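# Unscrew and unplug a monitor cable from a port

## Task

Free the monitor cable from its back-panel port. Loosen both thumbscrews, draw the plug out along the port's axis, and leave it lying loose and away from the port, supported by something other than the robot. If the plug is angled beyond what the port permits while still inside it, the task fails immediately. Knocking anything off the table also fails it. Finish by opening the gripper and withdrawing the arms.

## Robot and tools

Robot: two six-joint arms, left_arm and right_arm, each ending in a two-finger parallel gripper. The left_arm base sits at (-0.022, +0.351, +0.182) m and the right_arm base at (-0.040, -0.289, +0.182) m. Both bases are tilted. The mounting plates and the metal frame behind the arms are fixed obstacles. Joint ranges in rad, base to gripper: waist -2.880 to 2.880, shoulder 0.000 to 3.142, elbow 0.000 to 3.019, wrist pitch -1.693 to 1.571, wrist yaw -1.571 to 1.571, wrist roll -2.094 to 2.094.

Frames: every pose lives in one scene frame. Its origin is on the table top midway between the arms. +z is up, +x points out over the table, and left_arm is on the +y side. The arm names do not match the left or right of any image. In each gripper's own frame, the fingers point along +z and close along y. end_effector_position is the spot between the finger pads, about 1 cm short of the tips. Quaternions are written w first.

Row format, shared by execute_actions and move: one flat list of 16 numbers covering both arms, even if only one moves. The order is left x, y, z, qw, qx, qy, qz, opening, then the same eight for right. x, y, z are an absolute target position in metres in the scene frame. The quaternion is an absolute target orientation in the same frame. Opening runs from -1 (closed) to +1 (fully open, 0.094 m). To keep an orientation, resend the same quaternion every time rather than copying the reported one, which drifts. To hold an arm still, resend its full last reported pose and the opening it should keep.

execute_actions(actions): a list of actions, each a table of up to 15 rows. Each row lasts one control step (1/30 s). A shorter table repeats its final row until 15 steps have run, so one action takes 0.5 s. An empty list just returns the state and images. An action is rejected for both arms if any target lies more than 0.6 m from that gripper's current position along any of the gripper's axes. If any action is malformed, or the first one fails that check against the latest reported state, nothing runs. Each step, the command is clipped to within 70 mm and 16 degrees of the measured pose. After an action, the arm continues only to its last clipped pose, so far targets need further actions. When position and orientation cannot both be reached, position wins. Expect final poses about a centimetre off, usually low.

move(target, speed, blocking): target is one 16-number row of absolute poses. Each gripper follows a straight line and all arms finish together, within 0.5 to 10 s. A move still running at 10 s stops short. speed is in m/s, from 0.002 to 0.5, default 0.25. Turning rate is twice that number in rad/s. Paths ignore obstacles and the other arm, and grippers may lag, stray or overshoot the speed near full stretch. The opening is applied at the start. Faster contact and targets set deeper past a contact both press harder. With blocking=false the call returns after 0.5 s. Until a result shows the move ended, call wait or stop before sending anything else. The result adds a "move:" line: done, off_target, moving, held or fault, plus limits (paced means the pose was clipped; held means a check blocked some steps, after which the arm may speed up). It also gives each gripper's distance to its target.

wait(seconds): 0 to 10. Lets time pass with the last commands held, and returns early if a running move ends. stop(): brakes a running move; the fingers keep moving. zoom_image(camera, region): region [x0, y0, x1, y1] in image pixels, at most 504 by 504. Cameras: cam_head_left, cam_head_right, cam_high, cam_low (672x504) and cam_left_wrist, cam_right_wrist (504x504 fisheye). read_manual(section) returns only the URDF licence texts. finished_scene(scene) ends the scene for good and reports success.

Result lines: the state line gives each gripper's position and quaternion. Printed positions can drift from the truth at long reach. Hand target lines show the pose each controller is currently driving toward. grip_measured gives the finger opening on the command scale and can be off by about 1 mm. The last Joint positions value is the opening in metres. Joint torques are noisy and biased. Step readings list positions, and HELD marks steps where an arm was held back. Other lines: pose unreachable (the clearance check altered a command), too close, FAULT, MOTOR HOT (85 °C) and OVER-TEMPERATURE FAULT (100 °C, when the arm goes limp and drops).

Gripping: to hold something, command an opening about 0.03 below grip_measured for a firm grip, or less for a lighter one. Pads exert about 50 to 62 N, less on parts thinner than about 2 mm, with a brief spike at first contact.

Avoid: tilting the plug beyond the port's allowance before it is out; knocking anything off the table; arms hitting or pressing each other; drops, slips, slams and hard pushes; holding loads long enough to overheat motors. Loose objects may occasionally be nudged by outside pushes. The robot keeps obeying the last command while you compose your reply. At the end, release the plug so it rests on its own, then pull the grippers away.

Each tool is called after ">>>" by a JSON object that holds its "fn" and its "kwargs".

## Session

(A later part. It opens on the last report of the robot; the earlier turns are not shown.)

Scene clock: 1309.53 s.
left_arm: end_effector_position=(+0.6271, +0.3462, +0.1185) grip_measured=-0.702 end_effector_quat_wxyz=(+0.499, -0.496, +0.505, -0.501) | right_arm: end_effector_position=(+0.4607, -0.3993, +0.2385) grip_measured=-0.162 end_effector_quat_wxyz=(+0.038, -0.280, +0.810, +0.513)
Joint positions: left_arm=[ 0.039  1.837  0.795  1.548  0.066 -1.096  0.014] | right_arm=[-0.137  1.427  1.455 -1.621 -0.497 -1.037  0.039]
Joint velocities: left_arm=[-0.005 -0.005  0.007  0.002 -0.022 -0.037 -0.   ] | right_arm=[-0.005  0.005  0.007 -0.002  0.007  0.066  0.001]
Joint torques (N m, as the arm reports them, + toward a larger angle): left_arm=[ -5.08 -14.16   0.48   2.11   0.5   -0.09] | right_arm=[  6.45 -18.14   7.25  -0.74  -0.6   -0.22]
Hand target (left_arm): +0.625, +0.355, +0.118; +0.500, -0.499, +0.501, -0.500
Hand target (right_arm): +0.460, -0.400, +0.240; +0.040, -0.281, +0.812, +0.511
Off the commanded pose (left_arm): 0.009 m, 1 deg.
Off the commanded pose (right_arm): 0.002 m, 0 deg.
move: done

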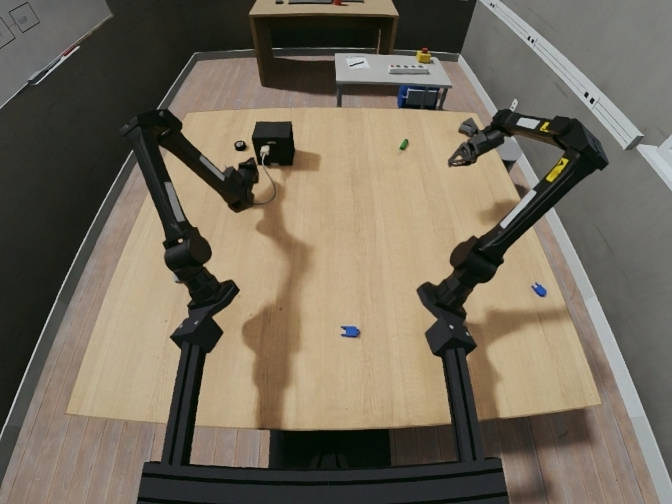

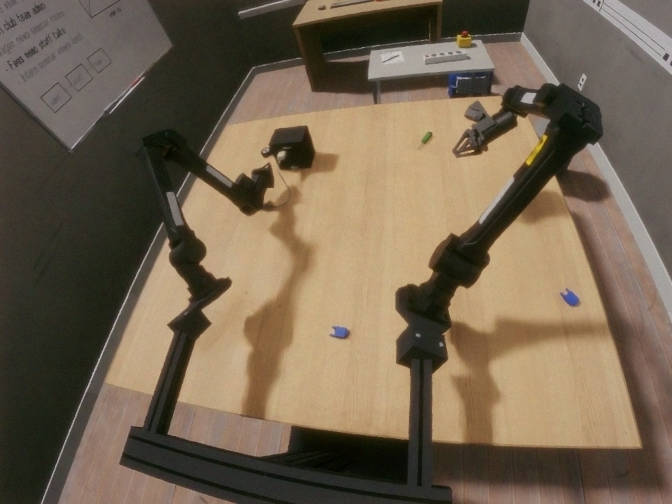

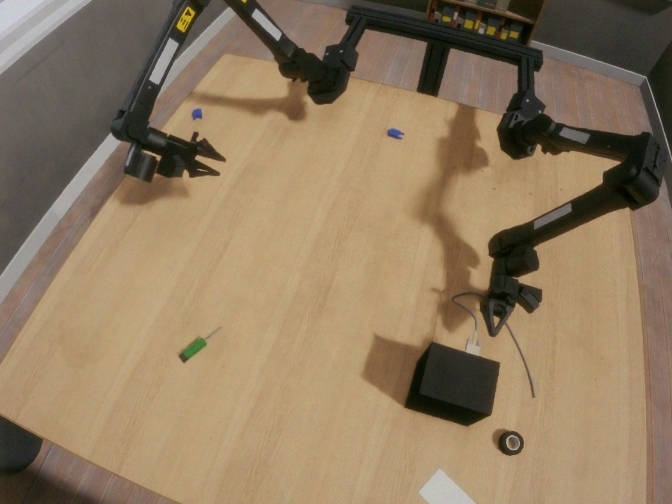

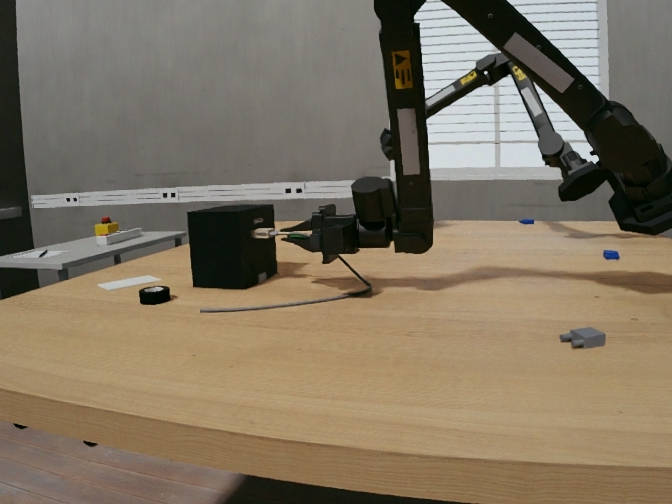

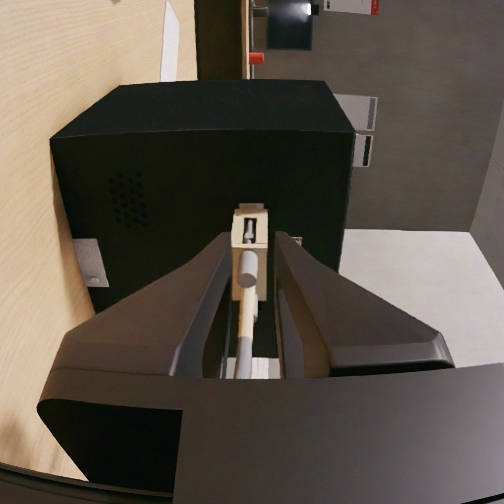

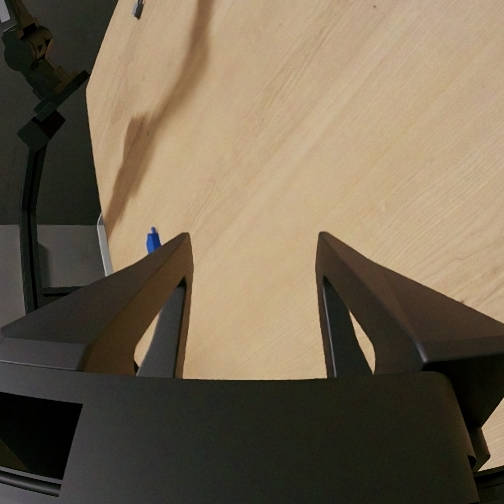

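>>> {"fn": "move", "kwargs": {"target": [0.628,0.283,0.119,0.5,-0.5,0.5,-0.5,-0.7,0.46,-0.4,0.24,0.04,-0.28,0.81,0.51,-0.16], "speed": 0.04}}

Scene clock: 1345.27 s.
left_arm: end_effector_position=(+0.6282, +0.3045, +0.1152) grip_measured=-0.702 end_effector_quat_wxyz=(+0.495, -0.513, +0.506, -0.485) | right_arm: end_effector_position=(+0.4607, -0.3993, +0.2385) grip_measured=-0.162 end_effector_quat_wxyz=(+0.038, -0.280, +0.810, +0.513)
Joint positions: left_arm=[-0.056  1.891  0.821  1.556 -0.061 -1.055  0.014] | right_arm=[-0.137  1.427  1.455 -1.621 -0.497 -1.037  0.039]
Joint velocities: left_arm=[-0.005 -0.015 -0.012 -0.002 -0.022  0.051  0.   ] | right_arm=[ 0.015 -0.005 -0.012  0.002 -0.066  0.037  0.   ]
Joint torques (N m, as the arm reports them, + toward a larger angle): left_arm=[-10.28 -11.23   2.35   2.43   0.6    0.09] | right_arm=[  6.44 -18.14   7.23  -0.73  -0.6   -0.22]
Hand target (left_arm): +0.628, +0.284, +0.119; +0.492, -0.503, +0.506, -0.498
Hand target (right_arm): +0.460, -0.400, +0.240; +0.040, -0.281, +0.812, +0.511
Off the commanded pose (left_arm): 0.022 m, 2 deg.
Off the commanded pose (right_arm): 0.002 m, 0 deg.
joint sent to its limit (left arm) — the command would take joint 4 (wrist pitch) past its upper limit, so that joint was sent only as far as its limit.
move: off_target (left_arm)

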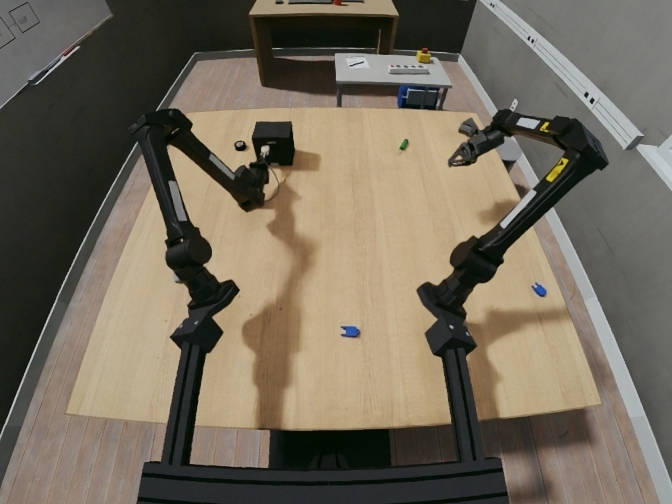

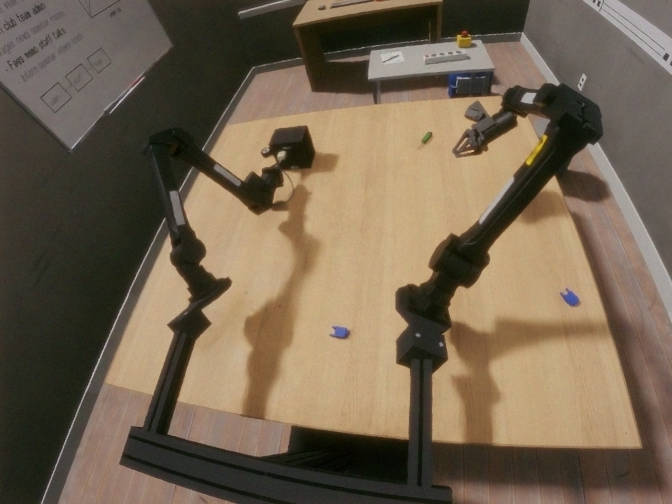

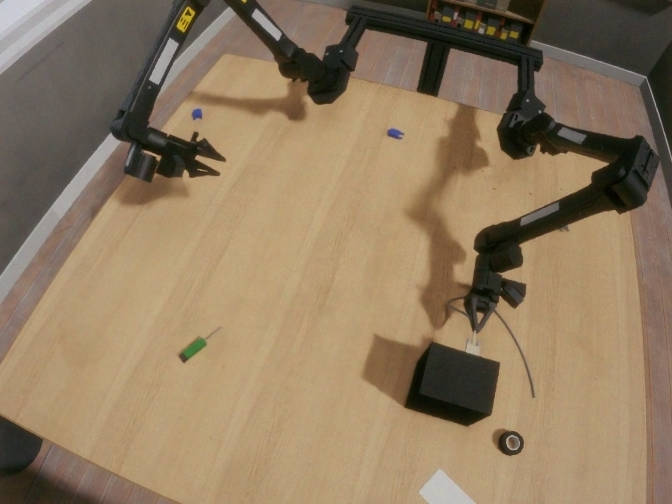

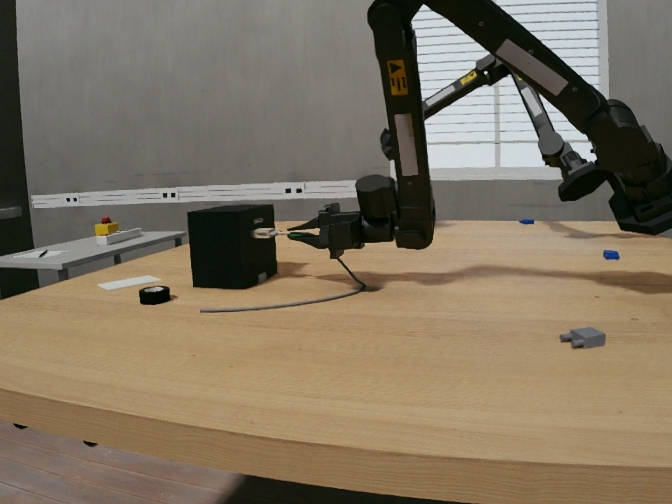

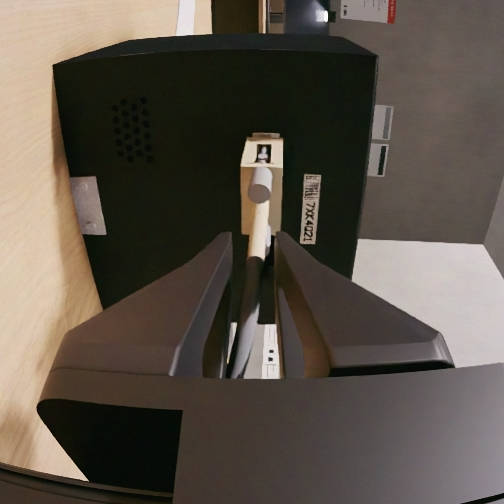

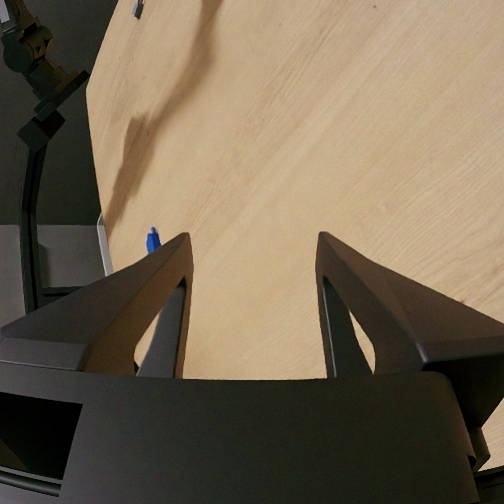

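>>> {"fn": "execute_actions", "kwargs": {"actions": [[[0.628,0.304,0.117,0.5,-0.5,0.5,-0.5,-0.7,0.46,-0.4,0.24,0.04,-0.28,0.81,0.51,-0.16]]]}}

Scene clock: 1383.67 s.
left_arm: end_effector_position=(+0.6284, +0.3044, +0.1153) grip_measured=-0.702 end_effector_quat_wxyz=(+0.494, -0.504, +0.510, -0.492) | right_arm: end_effector_position=(+0.4607, -0.3993, +0.2385) grip_measured=-0.162 end_effector_quat_wxyz=(+0.038, -0.280, +0.810, +0.513)
Joint positions: left_arm=[-0.047  1.891  0.821  1.556 -0.028 -1.054  0.014] | right_arm=[-0.137  1.427  1.455 -1.621 -0.497 -1.037  0.039]
Joint velocities: left_arm=[ 0.005  0.005 -0.012 -0.002 -0.081 -0.037  0.001] | right_arm=[-0.034 -0.015 -0.002 -0.012 -0.022 -0.066 -0.001]
Joint torques (N m, as the arm reports them, + toward a larger angle): left_arm=[ -7.15 -13.05   1.38   2.42   0.8   -0.08] | right_arm=[  6.46 -18.09   7.25  -0.73  -0.6   -0.21]
Hand target (left_arm): +0.628, +0.304, +0.117; +0.496, -0.501, +0.504, -0.499
Hand target (right_arm): +0.460, -0.400, +0.240; +0.040, -0.281, +0.812, +0.511
Off the commanded pose (left_arm): 0.002 m, 2 deg.
Off the commanded pose (right_arm): 0.002 m, 0 deg.
joint sent to its limit (left arm) — the command would take joint 4 (wrist pitch) past its upper limit, so that joint was sent only as far as its limit.
Step readings (end_effector_position):
0: left_arm (+0.6282, +0.3045, +0.1152) | right_arm (+0.4607, -0.3993, +0.2385)
1: left_arm (+0.6283, +0.3031, +0.1160) | right_arm (+0.4607, -0.3993, +0.2385)
2: left_arm (+0.6284, +0.3026, +0.1163) | right_arm (+0.4607, -0.3993, +0.2385)
4: left_arm (+0.6284, +0.3039, +0.1156) | right_arm (+0.4607, -0.3993, +0.2385)
8: left_arm (+0.6284, +0.3044, +0.1153) | right_arm (+0.4607, -0.3993, +0.2385)
15: end_effector_position above

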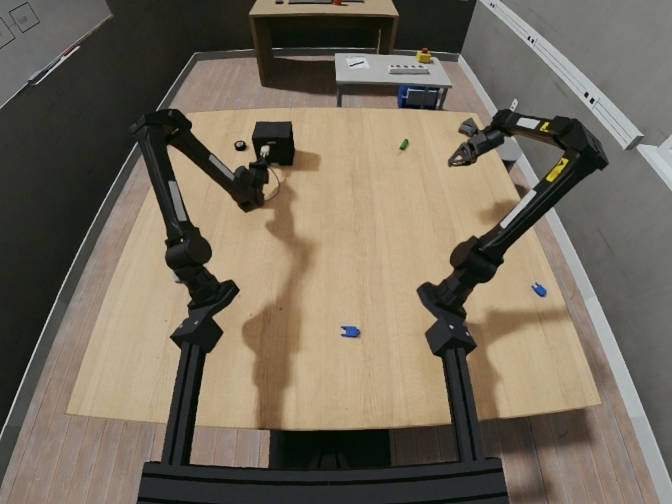

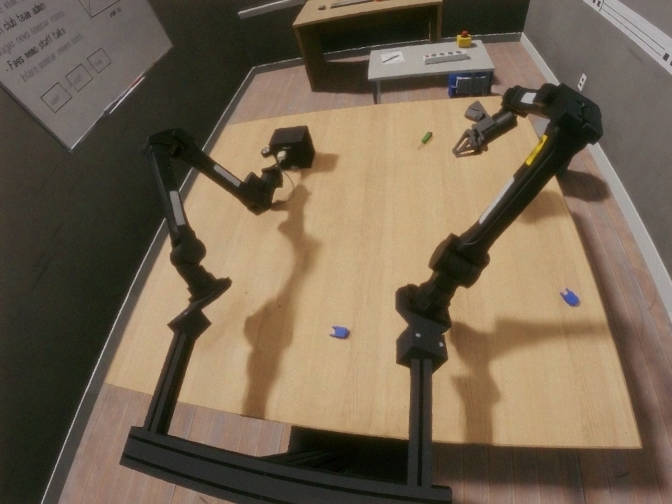

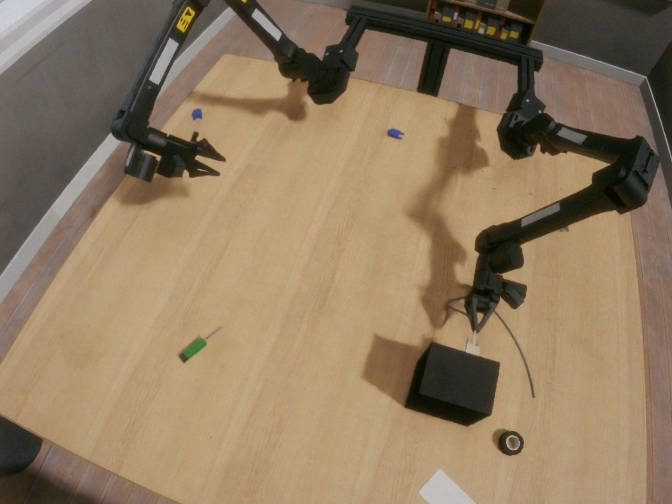

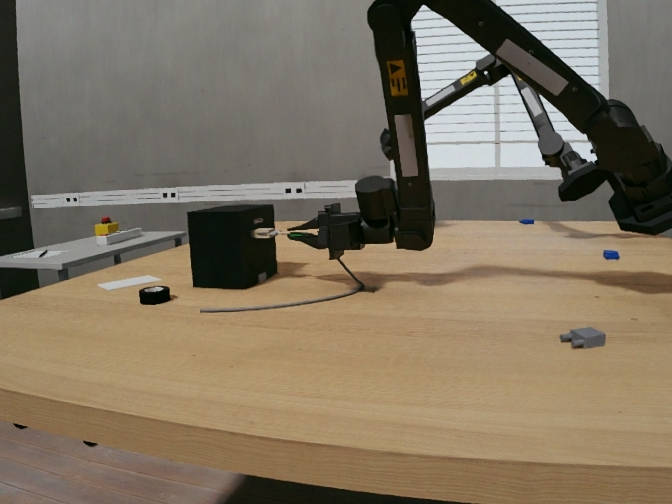

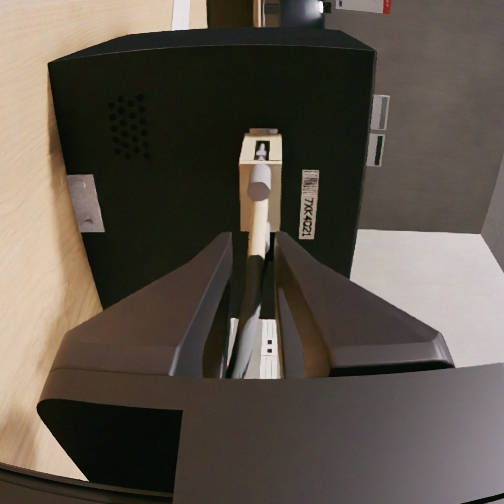

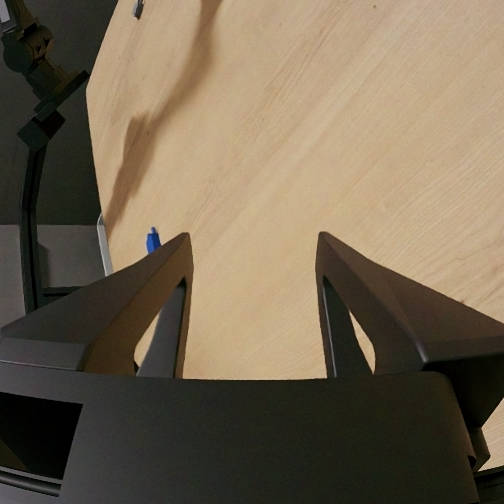

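>>> {"fn": "move", "kwargs": {"target": [0.632,0.355,0.12,0.5,-0.5,0.5,-0.5,-0.5,0.46,-0.4,0.24,0.04,-0.28,0.81,0.51,-0.16], "speed": 0.06}}

>>> {"fn": "move", "kwargs": {"target": [0.632,0.35,0.2,0.5,-0.5,0.5,-0.5,-0.5,0.46,-0.4,0.24,0.04,-0.28,0.81,0.51,-0.16], "speed": 0.1}}

Scene clock: 1452.10 s.
left_arm: end_effector_position=(+0.6355, +0.3507, +0.1279) grip_measured=-0.501 end_effector_quat_wxyz=(+0.511, -0.492, +0.494, -0.503) | right_arm: end_effector_position=(+0.4607, -0.3993, +0.2385) grip_measured=-0.162 end_effector_quat_wxyz=(+0.038, -0.280, +0.810, +0.513)
Joint positions: left_arm=[ 0.037  1.831  0.815  1.556  0.063 -1.094  0.023] | right_arm=[-0.137  1.427  1.455 -1.621 -0.497 -1.037  0.039]
Joint velocities: left_arm=[-0.005  0.005 -0.007 -0.002 -0.007  0.022 -0.001] | right_arm=[-0.024  0.005 -0.007  0.007 -0.022 -0.037 -0.   ]
Joint torques (N m, as the arm reports them, + toward a larger angle): left_arm=[ -5.03 -14.19   0.35   1.02   0.52  -0.1 ] | right_arm=[  6.42 -18.07   7.24  -0.73  -0.6   -0.22]
Hand target (left_arm): +0.632, +0.355, +0.120; +0.500, -0.499, +0.500, -0.500
Hand target (right_arm): +0.460, -0.400, +0.240; +0.040, -0.281, +0.812, +0.511
Off the commanded pose (left_arm): 0.010 m, 2 deg.
Off the commanded pose (right_arm): 0.002 m, 0 deg.
move: done

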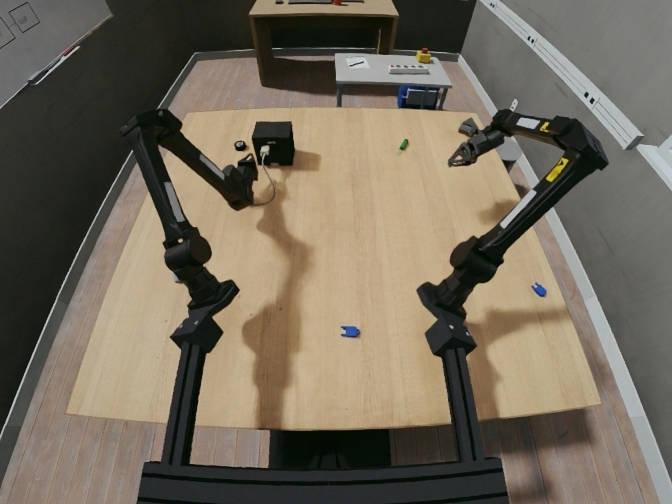

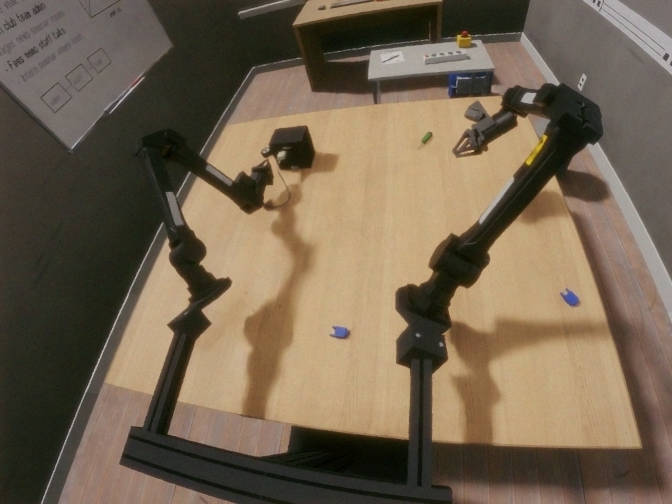

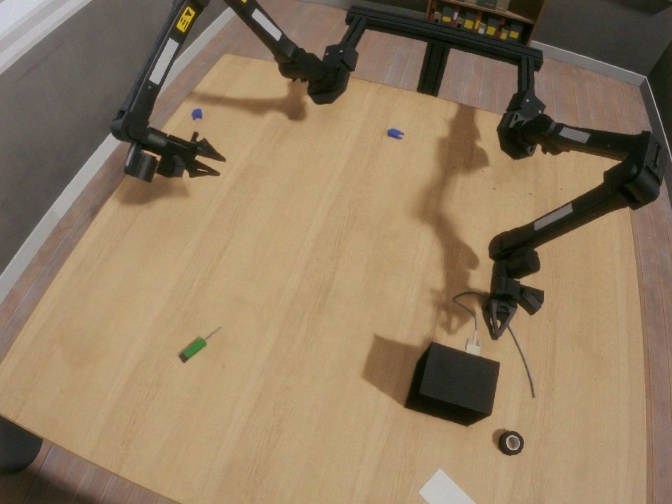

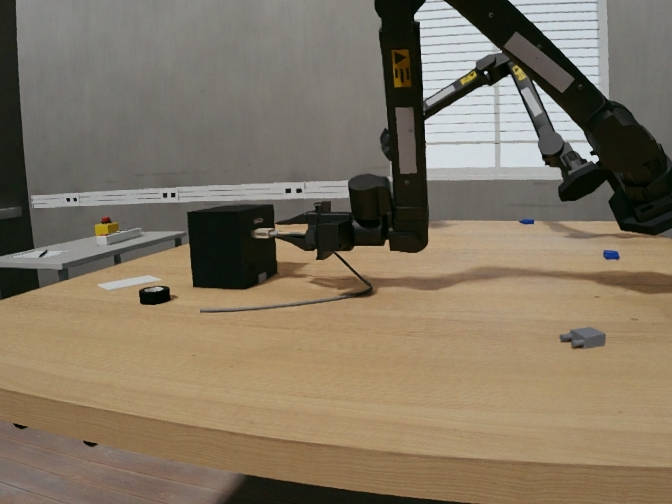

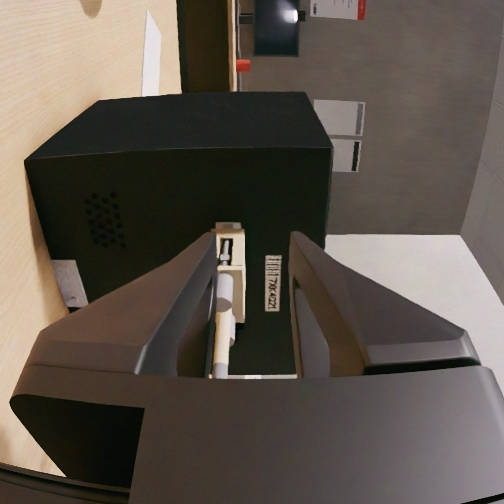

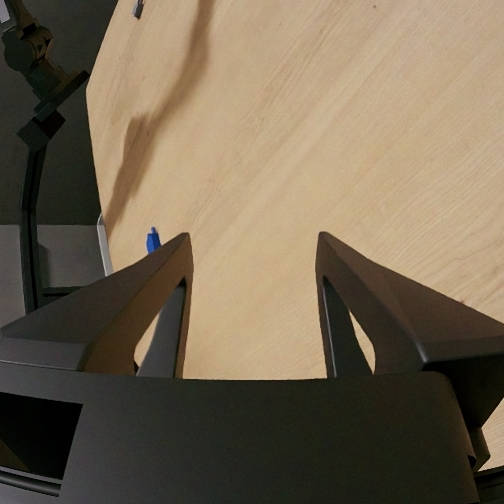

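Scene clock: 1453.17 s.
left_arm: end_effector_position=(+0.6353, +0.3576, +0.2067) grip_measured=-0.501 end_effector_quat_wxyz=(+0.509, -0.500, +0.486, -0.505) | right_arm: end_effector_position=(+0.4607, -0.3993, +0.2385) grip_measured=-0.162 end_effector_quat_wxyz=(+0.038, -0.280, +0.810, +0.513)
Joint positions: left_arm=[-0.039  1.604  0.74   1.41  -0.015 -1.075  0.023] | right_arm=[-0.137  1.427  1.455 -1.621 -0.497 -1.037  0.039]
Joint velocities: left_arm=[ 0.015 -0.005  0.002  0.002 -0.081  0.007 -0.001] | right_arm=[-0.024  0.005  0.002  0.002 -0.051  0.022 -0.   ]
Joint torques (N m, as the arm reports them, + toward a larger angle): left_arm=[ -6.39 -12.7    1.87   0.98   0.21   0.08] | right_arm=[  6.41 -18.12   7.23  -0.73  -0.6   -0.21]
Hand target (left_arm): +0.631, +0.350, +0.200; +0.500, -0.500, +0.499, -0.500
Hand target (right_arm): +0.460, -0.400, +0.240; +0.040, -0.281, +0.812, +0.511
Off the commanded pose (left_arm): 0.011 m, 2 deg.
Off the commanded pose (right_arm): 0.002 m, 0 deg.
move: off_target (left_arm)

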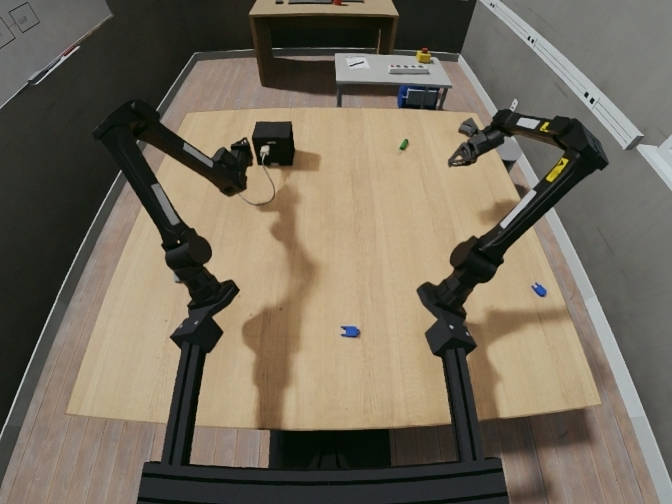

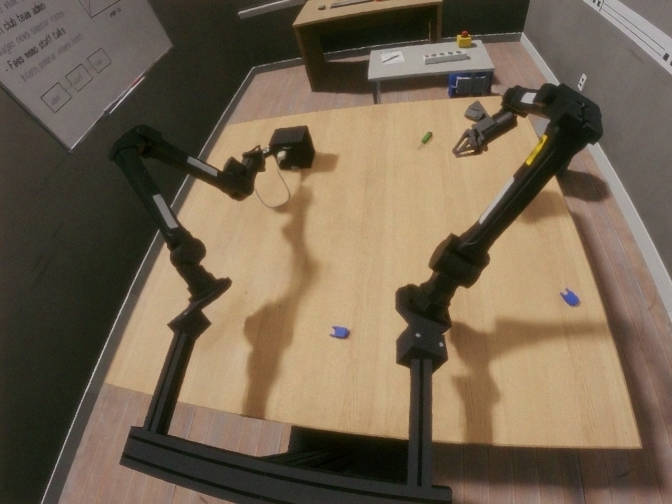

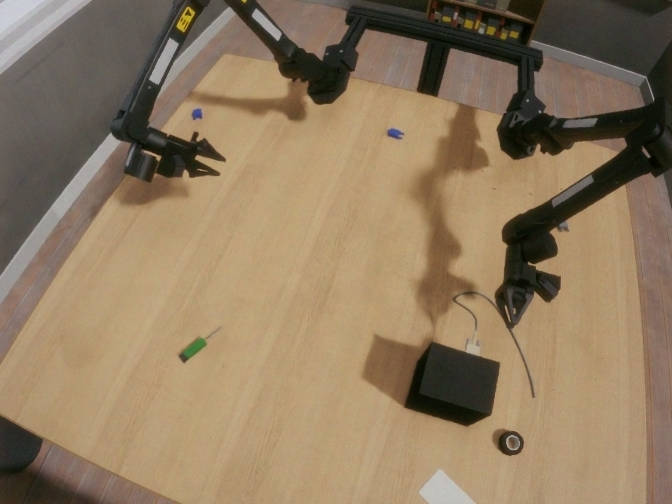

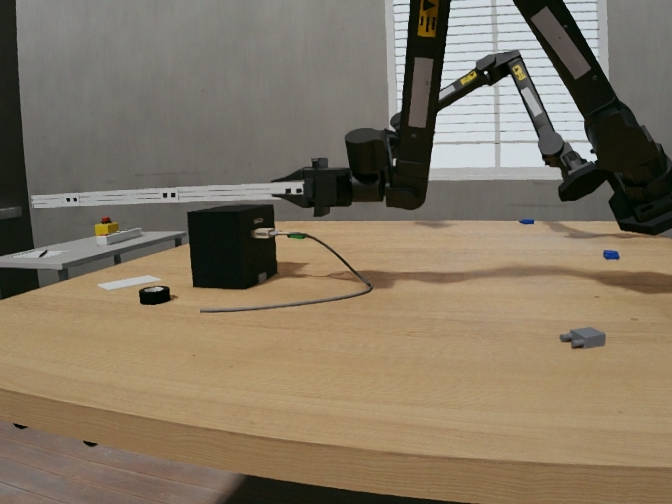

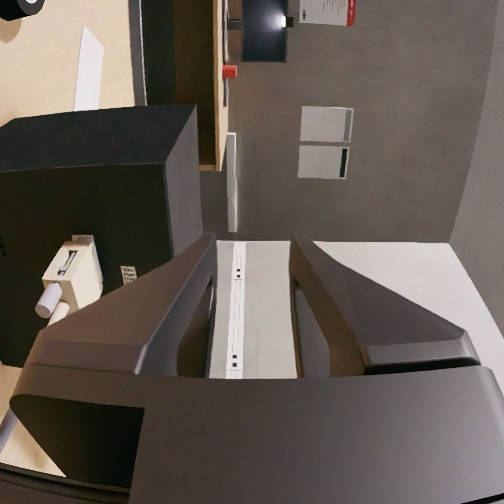

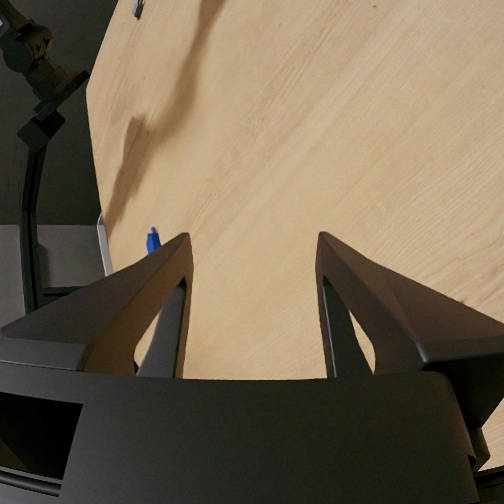

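>>> {"fn": "move", "kwargs": {"target": [0.635,0.22,0.2,0.5,-0.5,0.5,-0.5,-0.5,0.46,-0.4,0.24,0.04,-0.28,0.81,0.51,-0.16], "speed": 0.15}}

>>> {"fn": "move", "kwargs": {"target": [0.638,0.215,0.125,0.5,-0.5,0.5,-0.5,-0.5,0.46,-0.4,0.24,0.04,-0.28,0.81,0.51,-0.16], "speed": 0.1}}

Scene clock: 1464.33 s.
left_arm: end_effector_position=(+0.6293, +0.2178, +0.1945) grip_measured=-0.501 end_effector_quat_wxyz=(+0.485, -0.504, +0.510, -0.501) | right_arm: end_effector_position=(+0.4607, -0.3993, +0.2385) grip_measured=-0.162 end_effector_quat_wxyz=(+0.038, -0.280, +0.810, +0.513)
Joint positions: left_arm=[-0.293  1.827  0.833  1.486 -0.231 -0.956  0.023] | right_arm=[-0.137  1.427  1.455 -1.621 -0.497 -1.037  0.039]
Joint velocities: left_arm=[-0.005 -0.024 -0.007 -0.007  0.11  -0.022  0.   ] | right_arm=[-0.015 -0.005  0.002  0.012 -0.037  0.066 -0.001]
Joint torques (N m, as the arm reports them, + toward a larger angle): left_arm=[ -8.66 -11.88   4.5    2.49   0.27   0.13] | right_arm=[  6.39 -18.11   7.26  -0.74  -0.61  -0.21]
Hand target (left_arm): +0.636, +0.220, +0.200; +0.499, -0.502, +0.499, -0.500
Hand target (right_arm): +0.460, -0.400, +0.240; +0.040, -0.281, +0.812, +0.511
Off the commanded pose (left_arm): 0.008 m, 2 deg.
Off the commanded pose (right_arm): 0.002 m, 0 deg.
move: done

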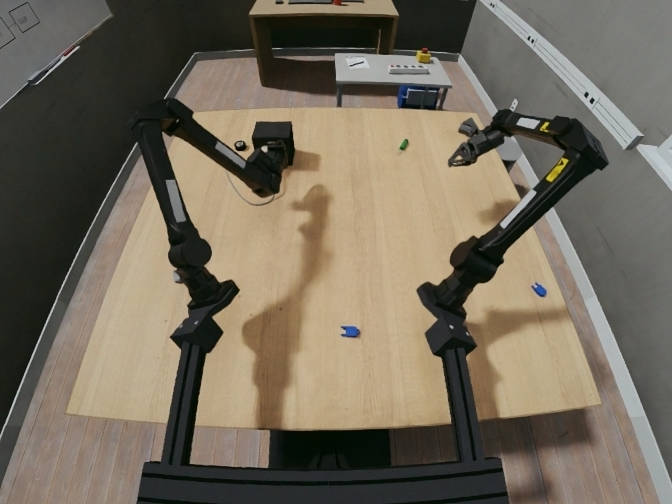

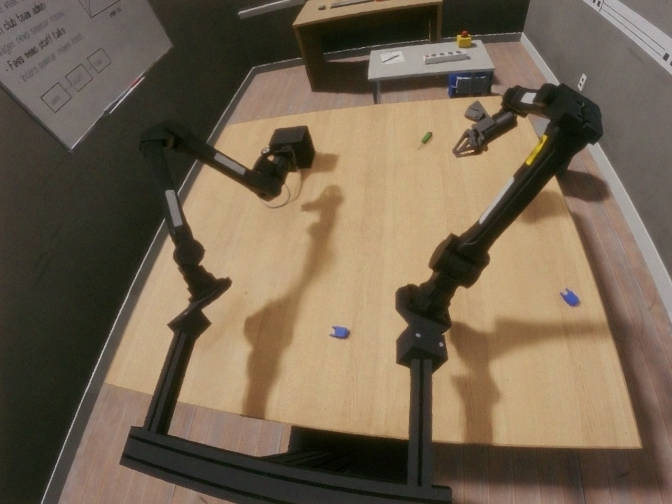

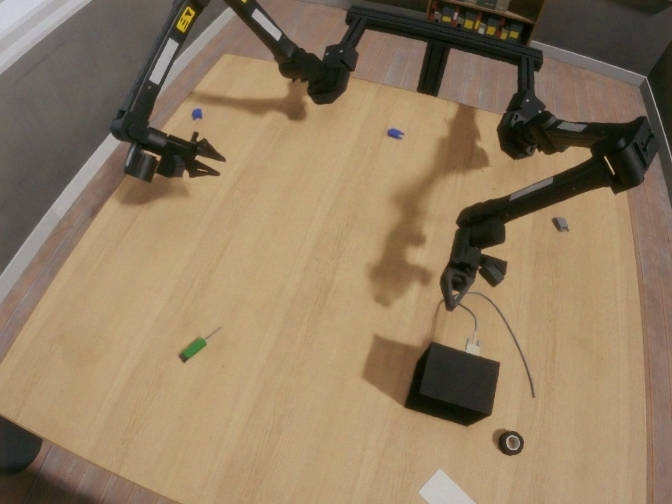

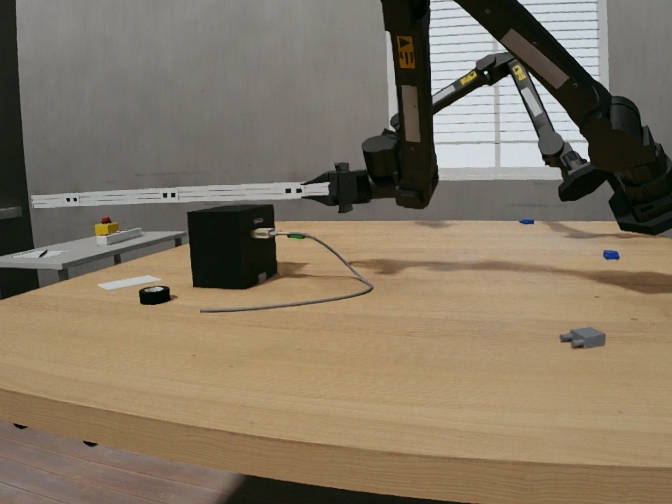

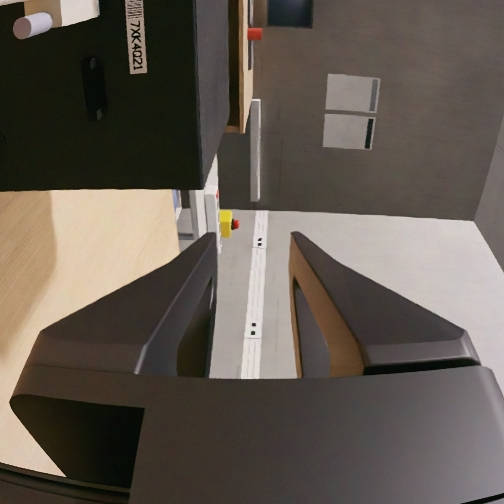

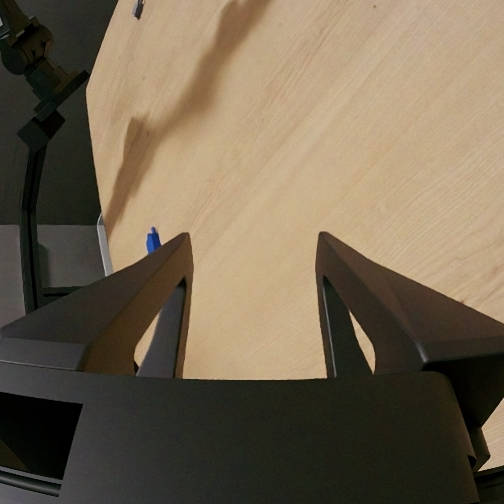

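Scene clock: 1465.40 s.
left_arm: end_effector_position=(+0.6335, +0.2063, +0.1287) grip_measured=-0.501 end_effector_quat_wxyz=(+0.483, -0.497, +0.523, -0.497) | right_arm: end_effector_position=(+0.4607, -0.3993, +0.2385) grip_measured=-0.162 end_effector_quat_wxyz=(+0.038, -0.280, +0.810, +0.513)
Joint positions: left_arm=[-0.229  1.992  0.909  1.548 -0.166 -0.969  0.023] | right_arm=[-0.137  1.427  1.455 -1.621 -0.497 -1.037  0.039]
Joint velocities: left_arm=[-0.005 -0.005 -0.012 -0.002  0.081 -0.022  0.   ] | right_arm=[-0.024 -0.005  0.007  0.007 -0.007 -0.051  0.   ]
Joint torques (N m, as the arm reports them, + toward a larger angle): left_arm=[ -7.65 -12.4    3.24   2.62   0.58  -0.11] | right_arm=[  6.43 -18.13   7.25  -0.74  -0.6   -0.22]
Hand target (left_arm): +0.639, +0.215, +0.125; +0.492, -0.501, +0.509, -0.498
Hand target (right_arm): +0.460, -0.400, +0.240; +0.040, -0.281, +0.812, +0.511
Off the commanded pose (left_arm): 0.010 m, 3 deg.
Off the commanded pose (right_arm): 0.002 m, 0 deg.
joint sent to its limit (left arm) — the command would take joint 4 (wrist pitch) past its upper limit, so that joint was sent only as far as its limit.
move: off_target (left_arm)

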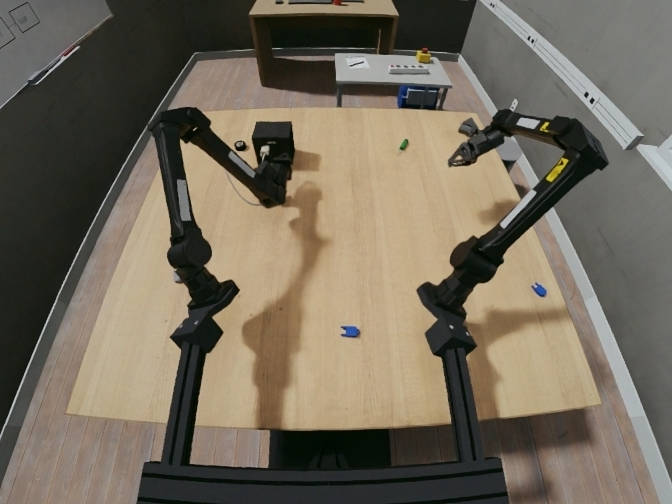

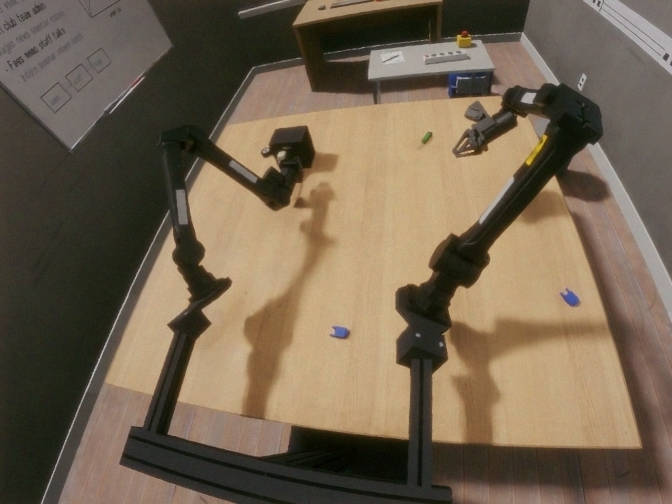

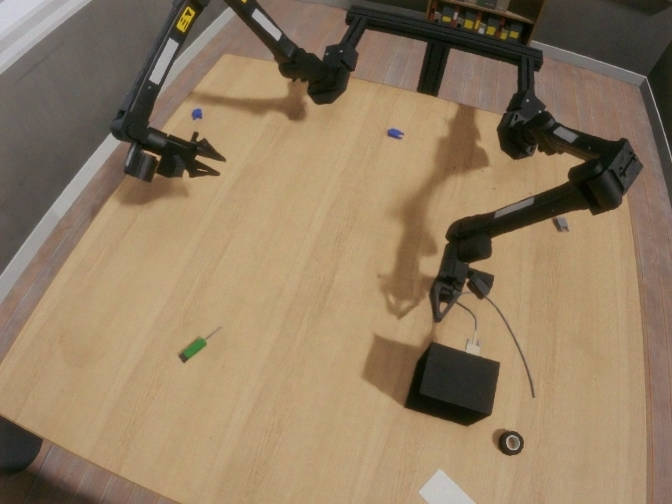

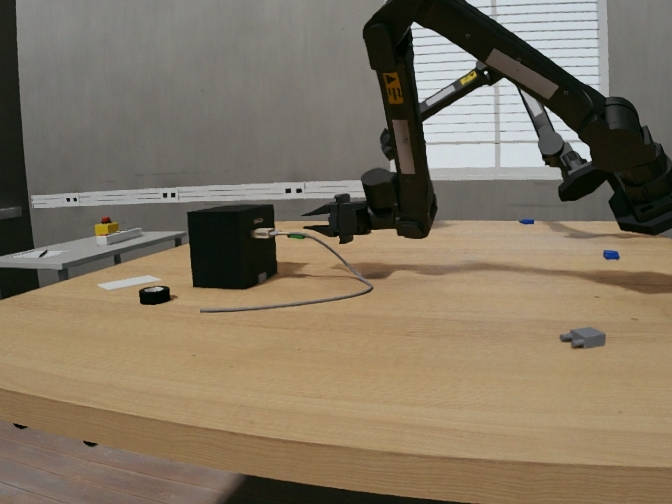

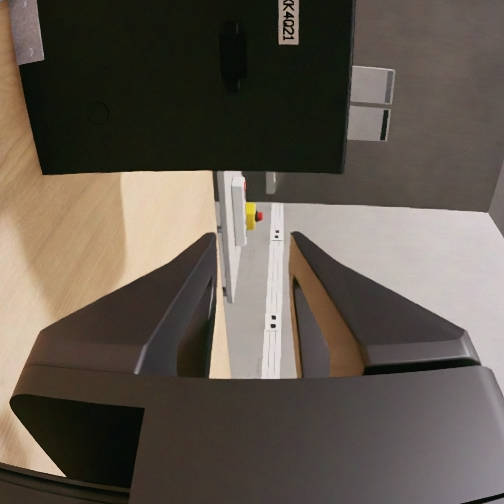

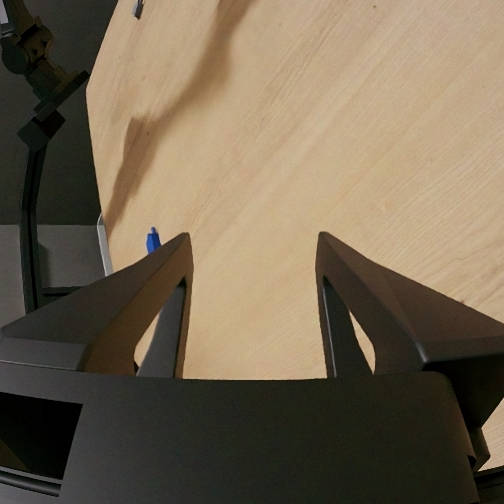

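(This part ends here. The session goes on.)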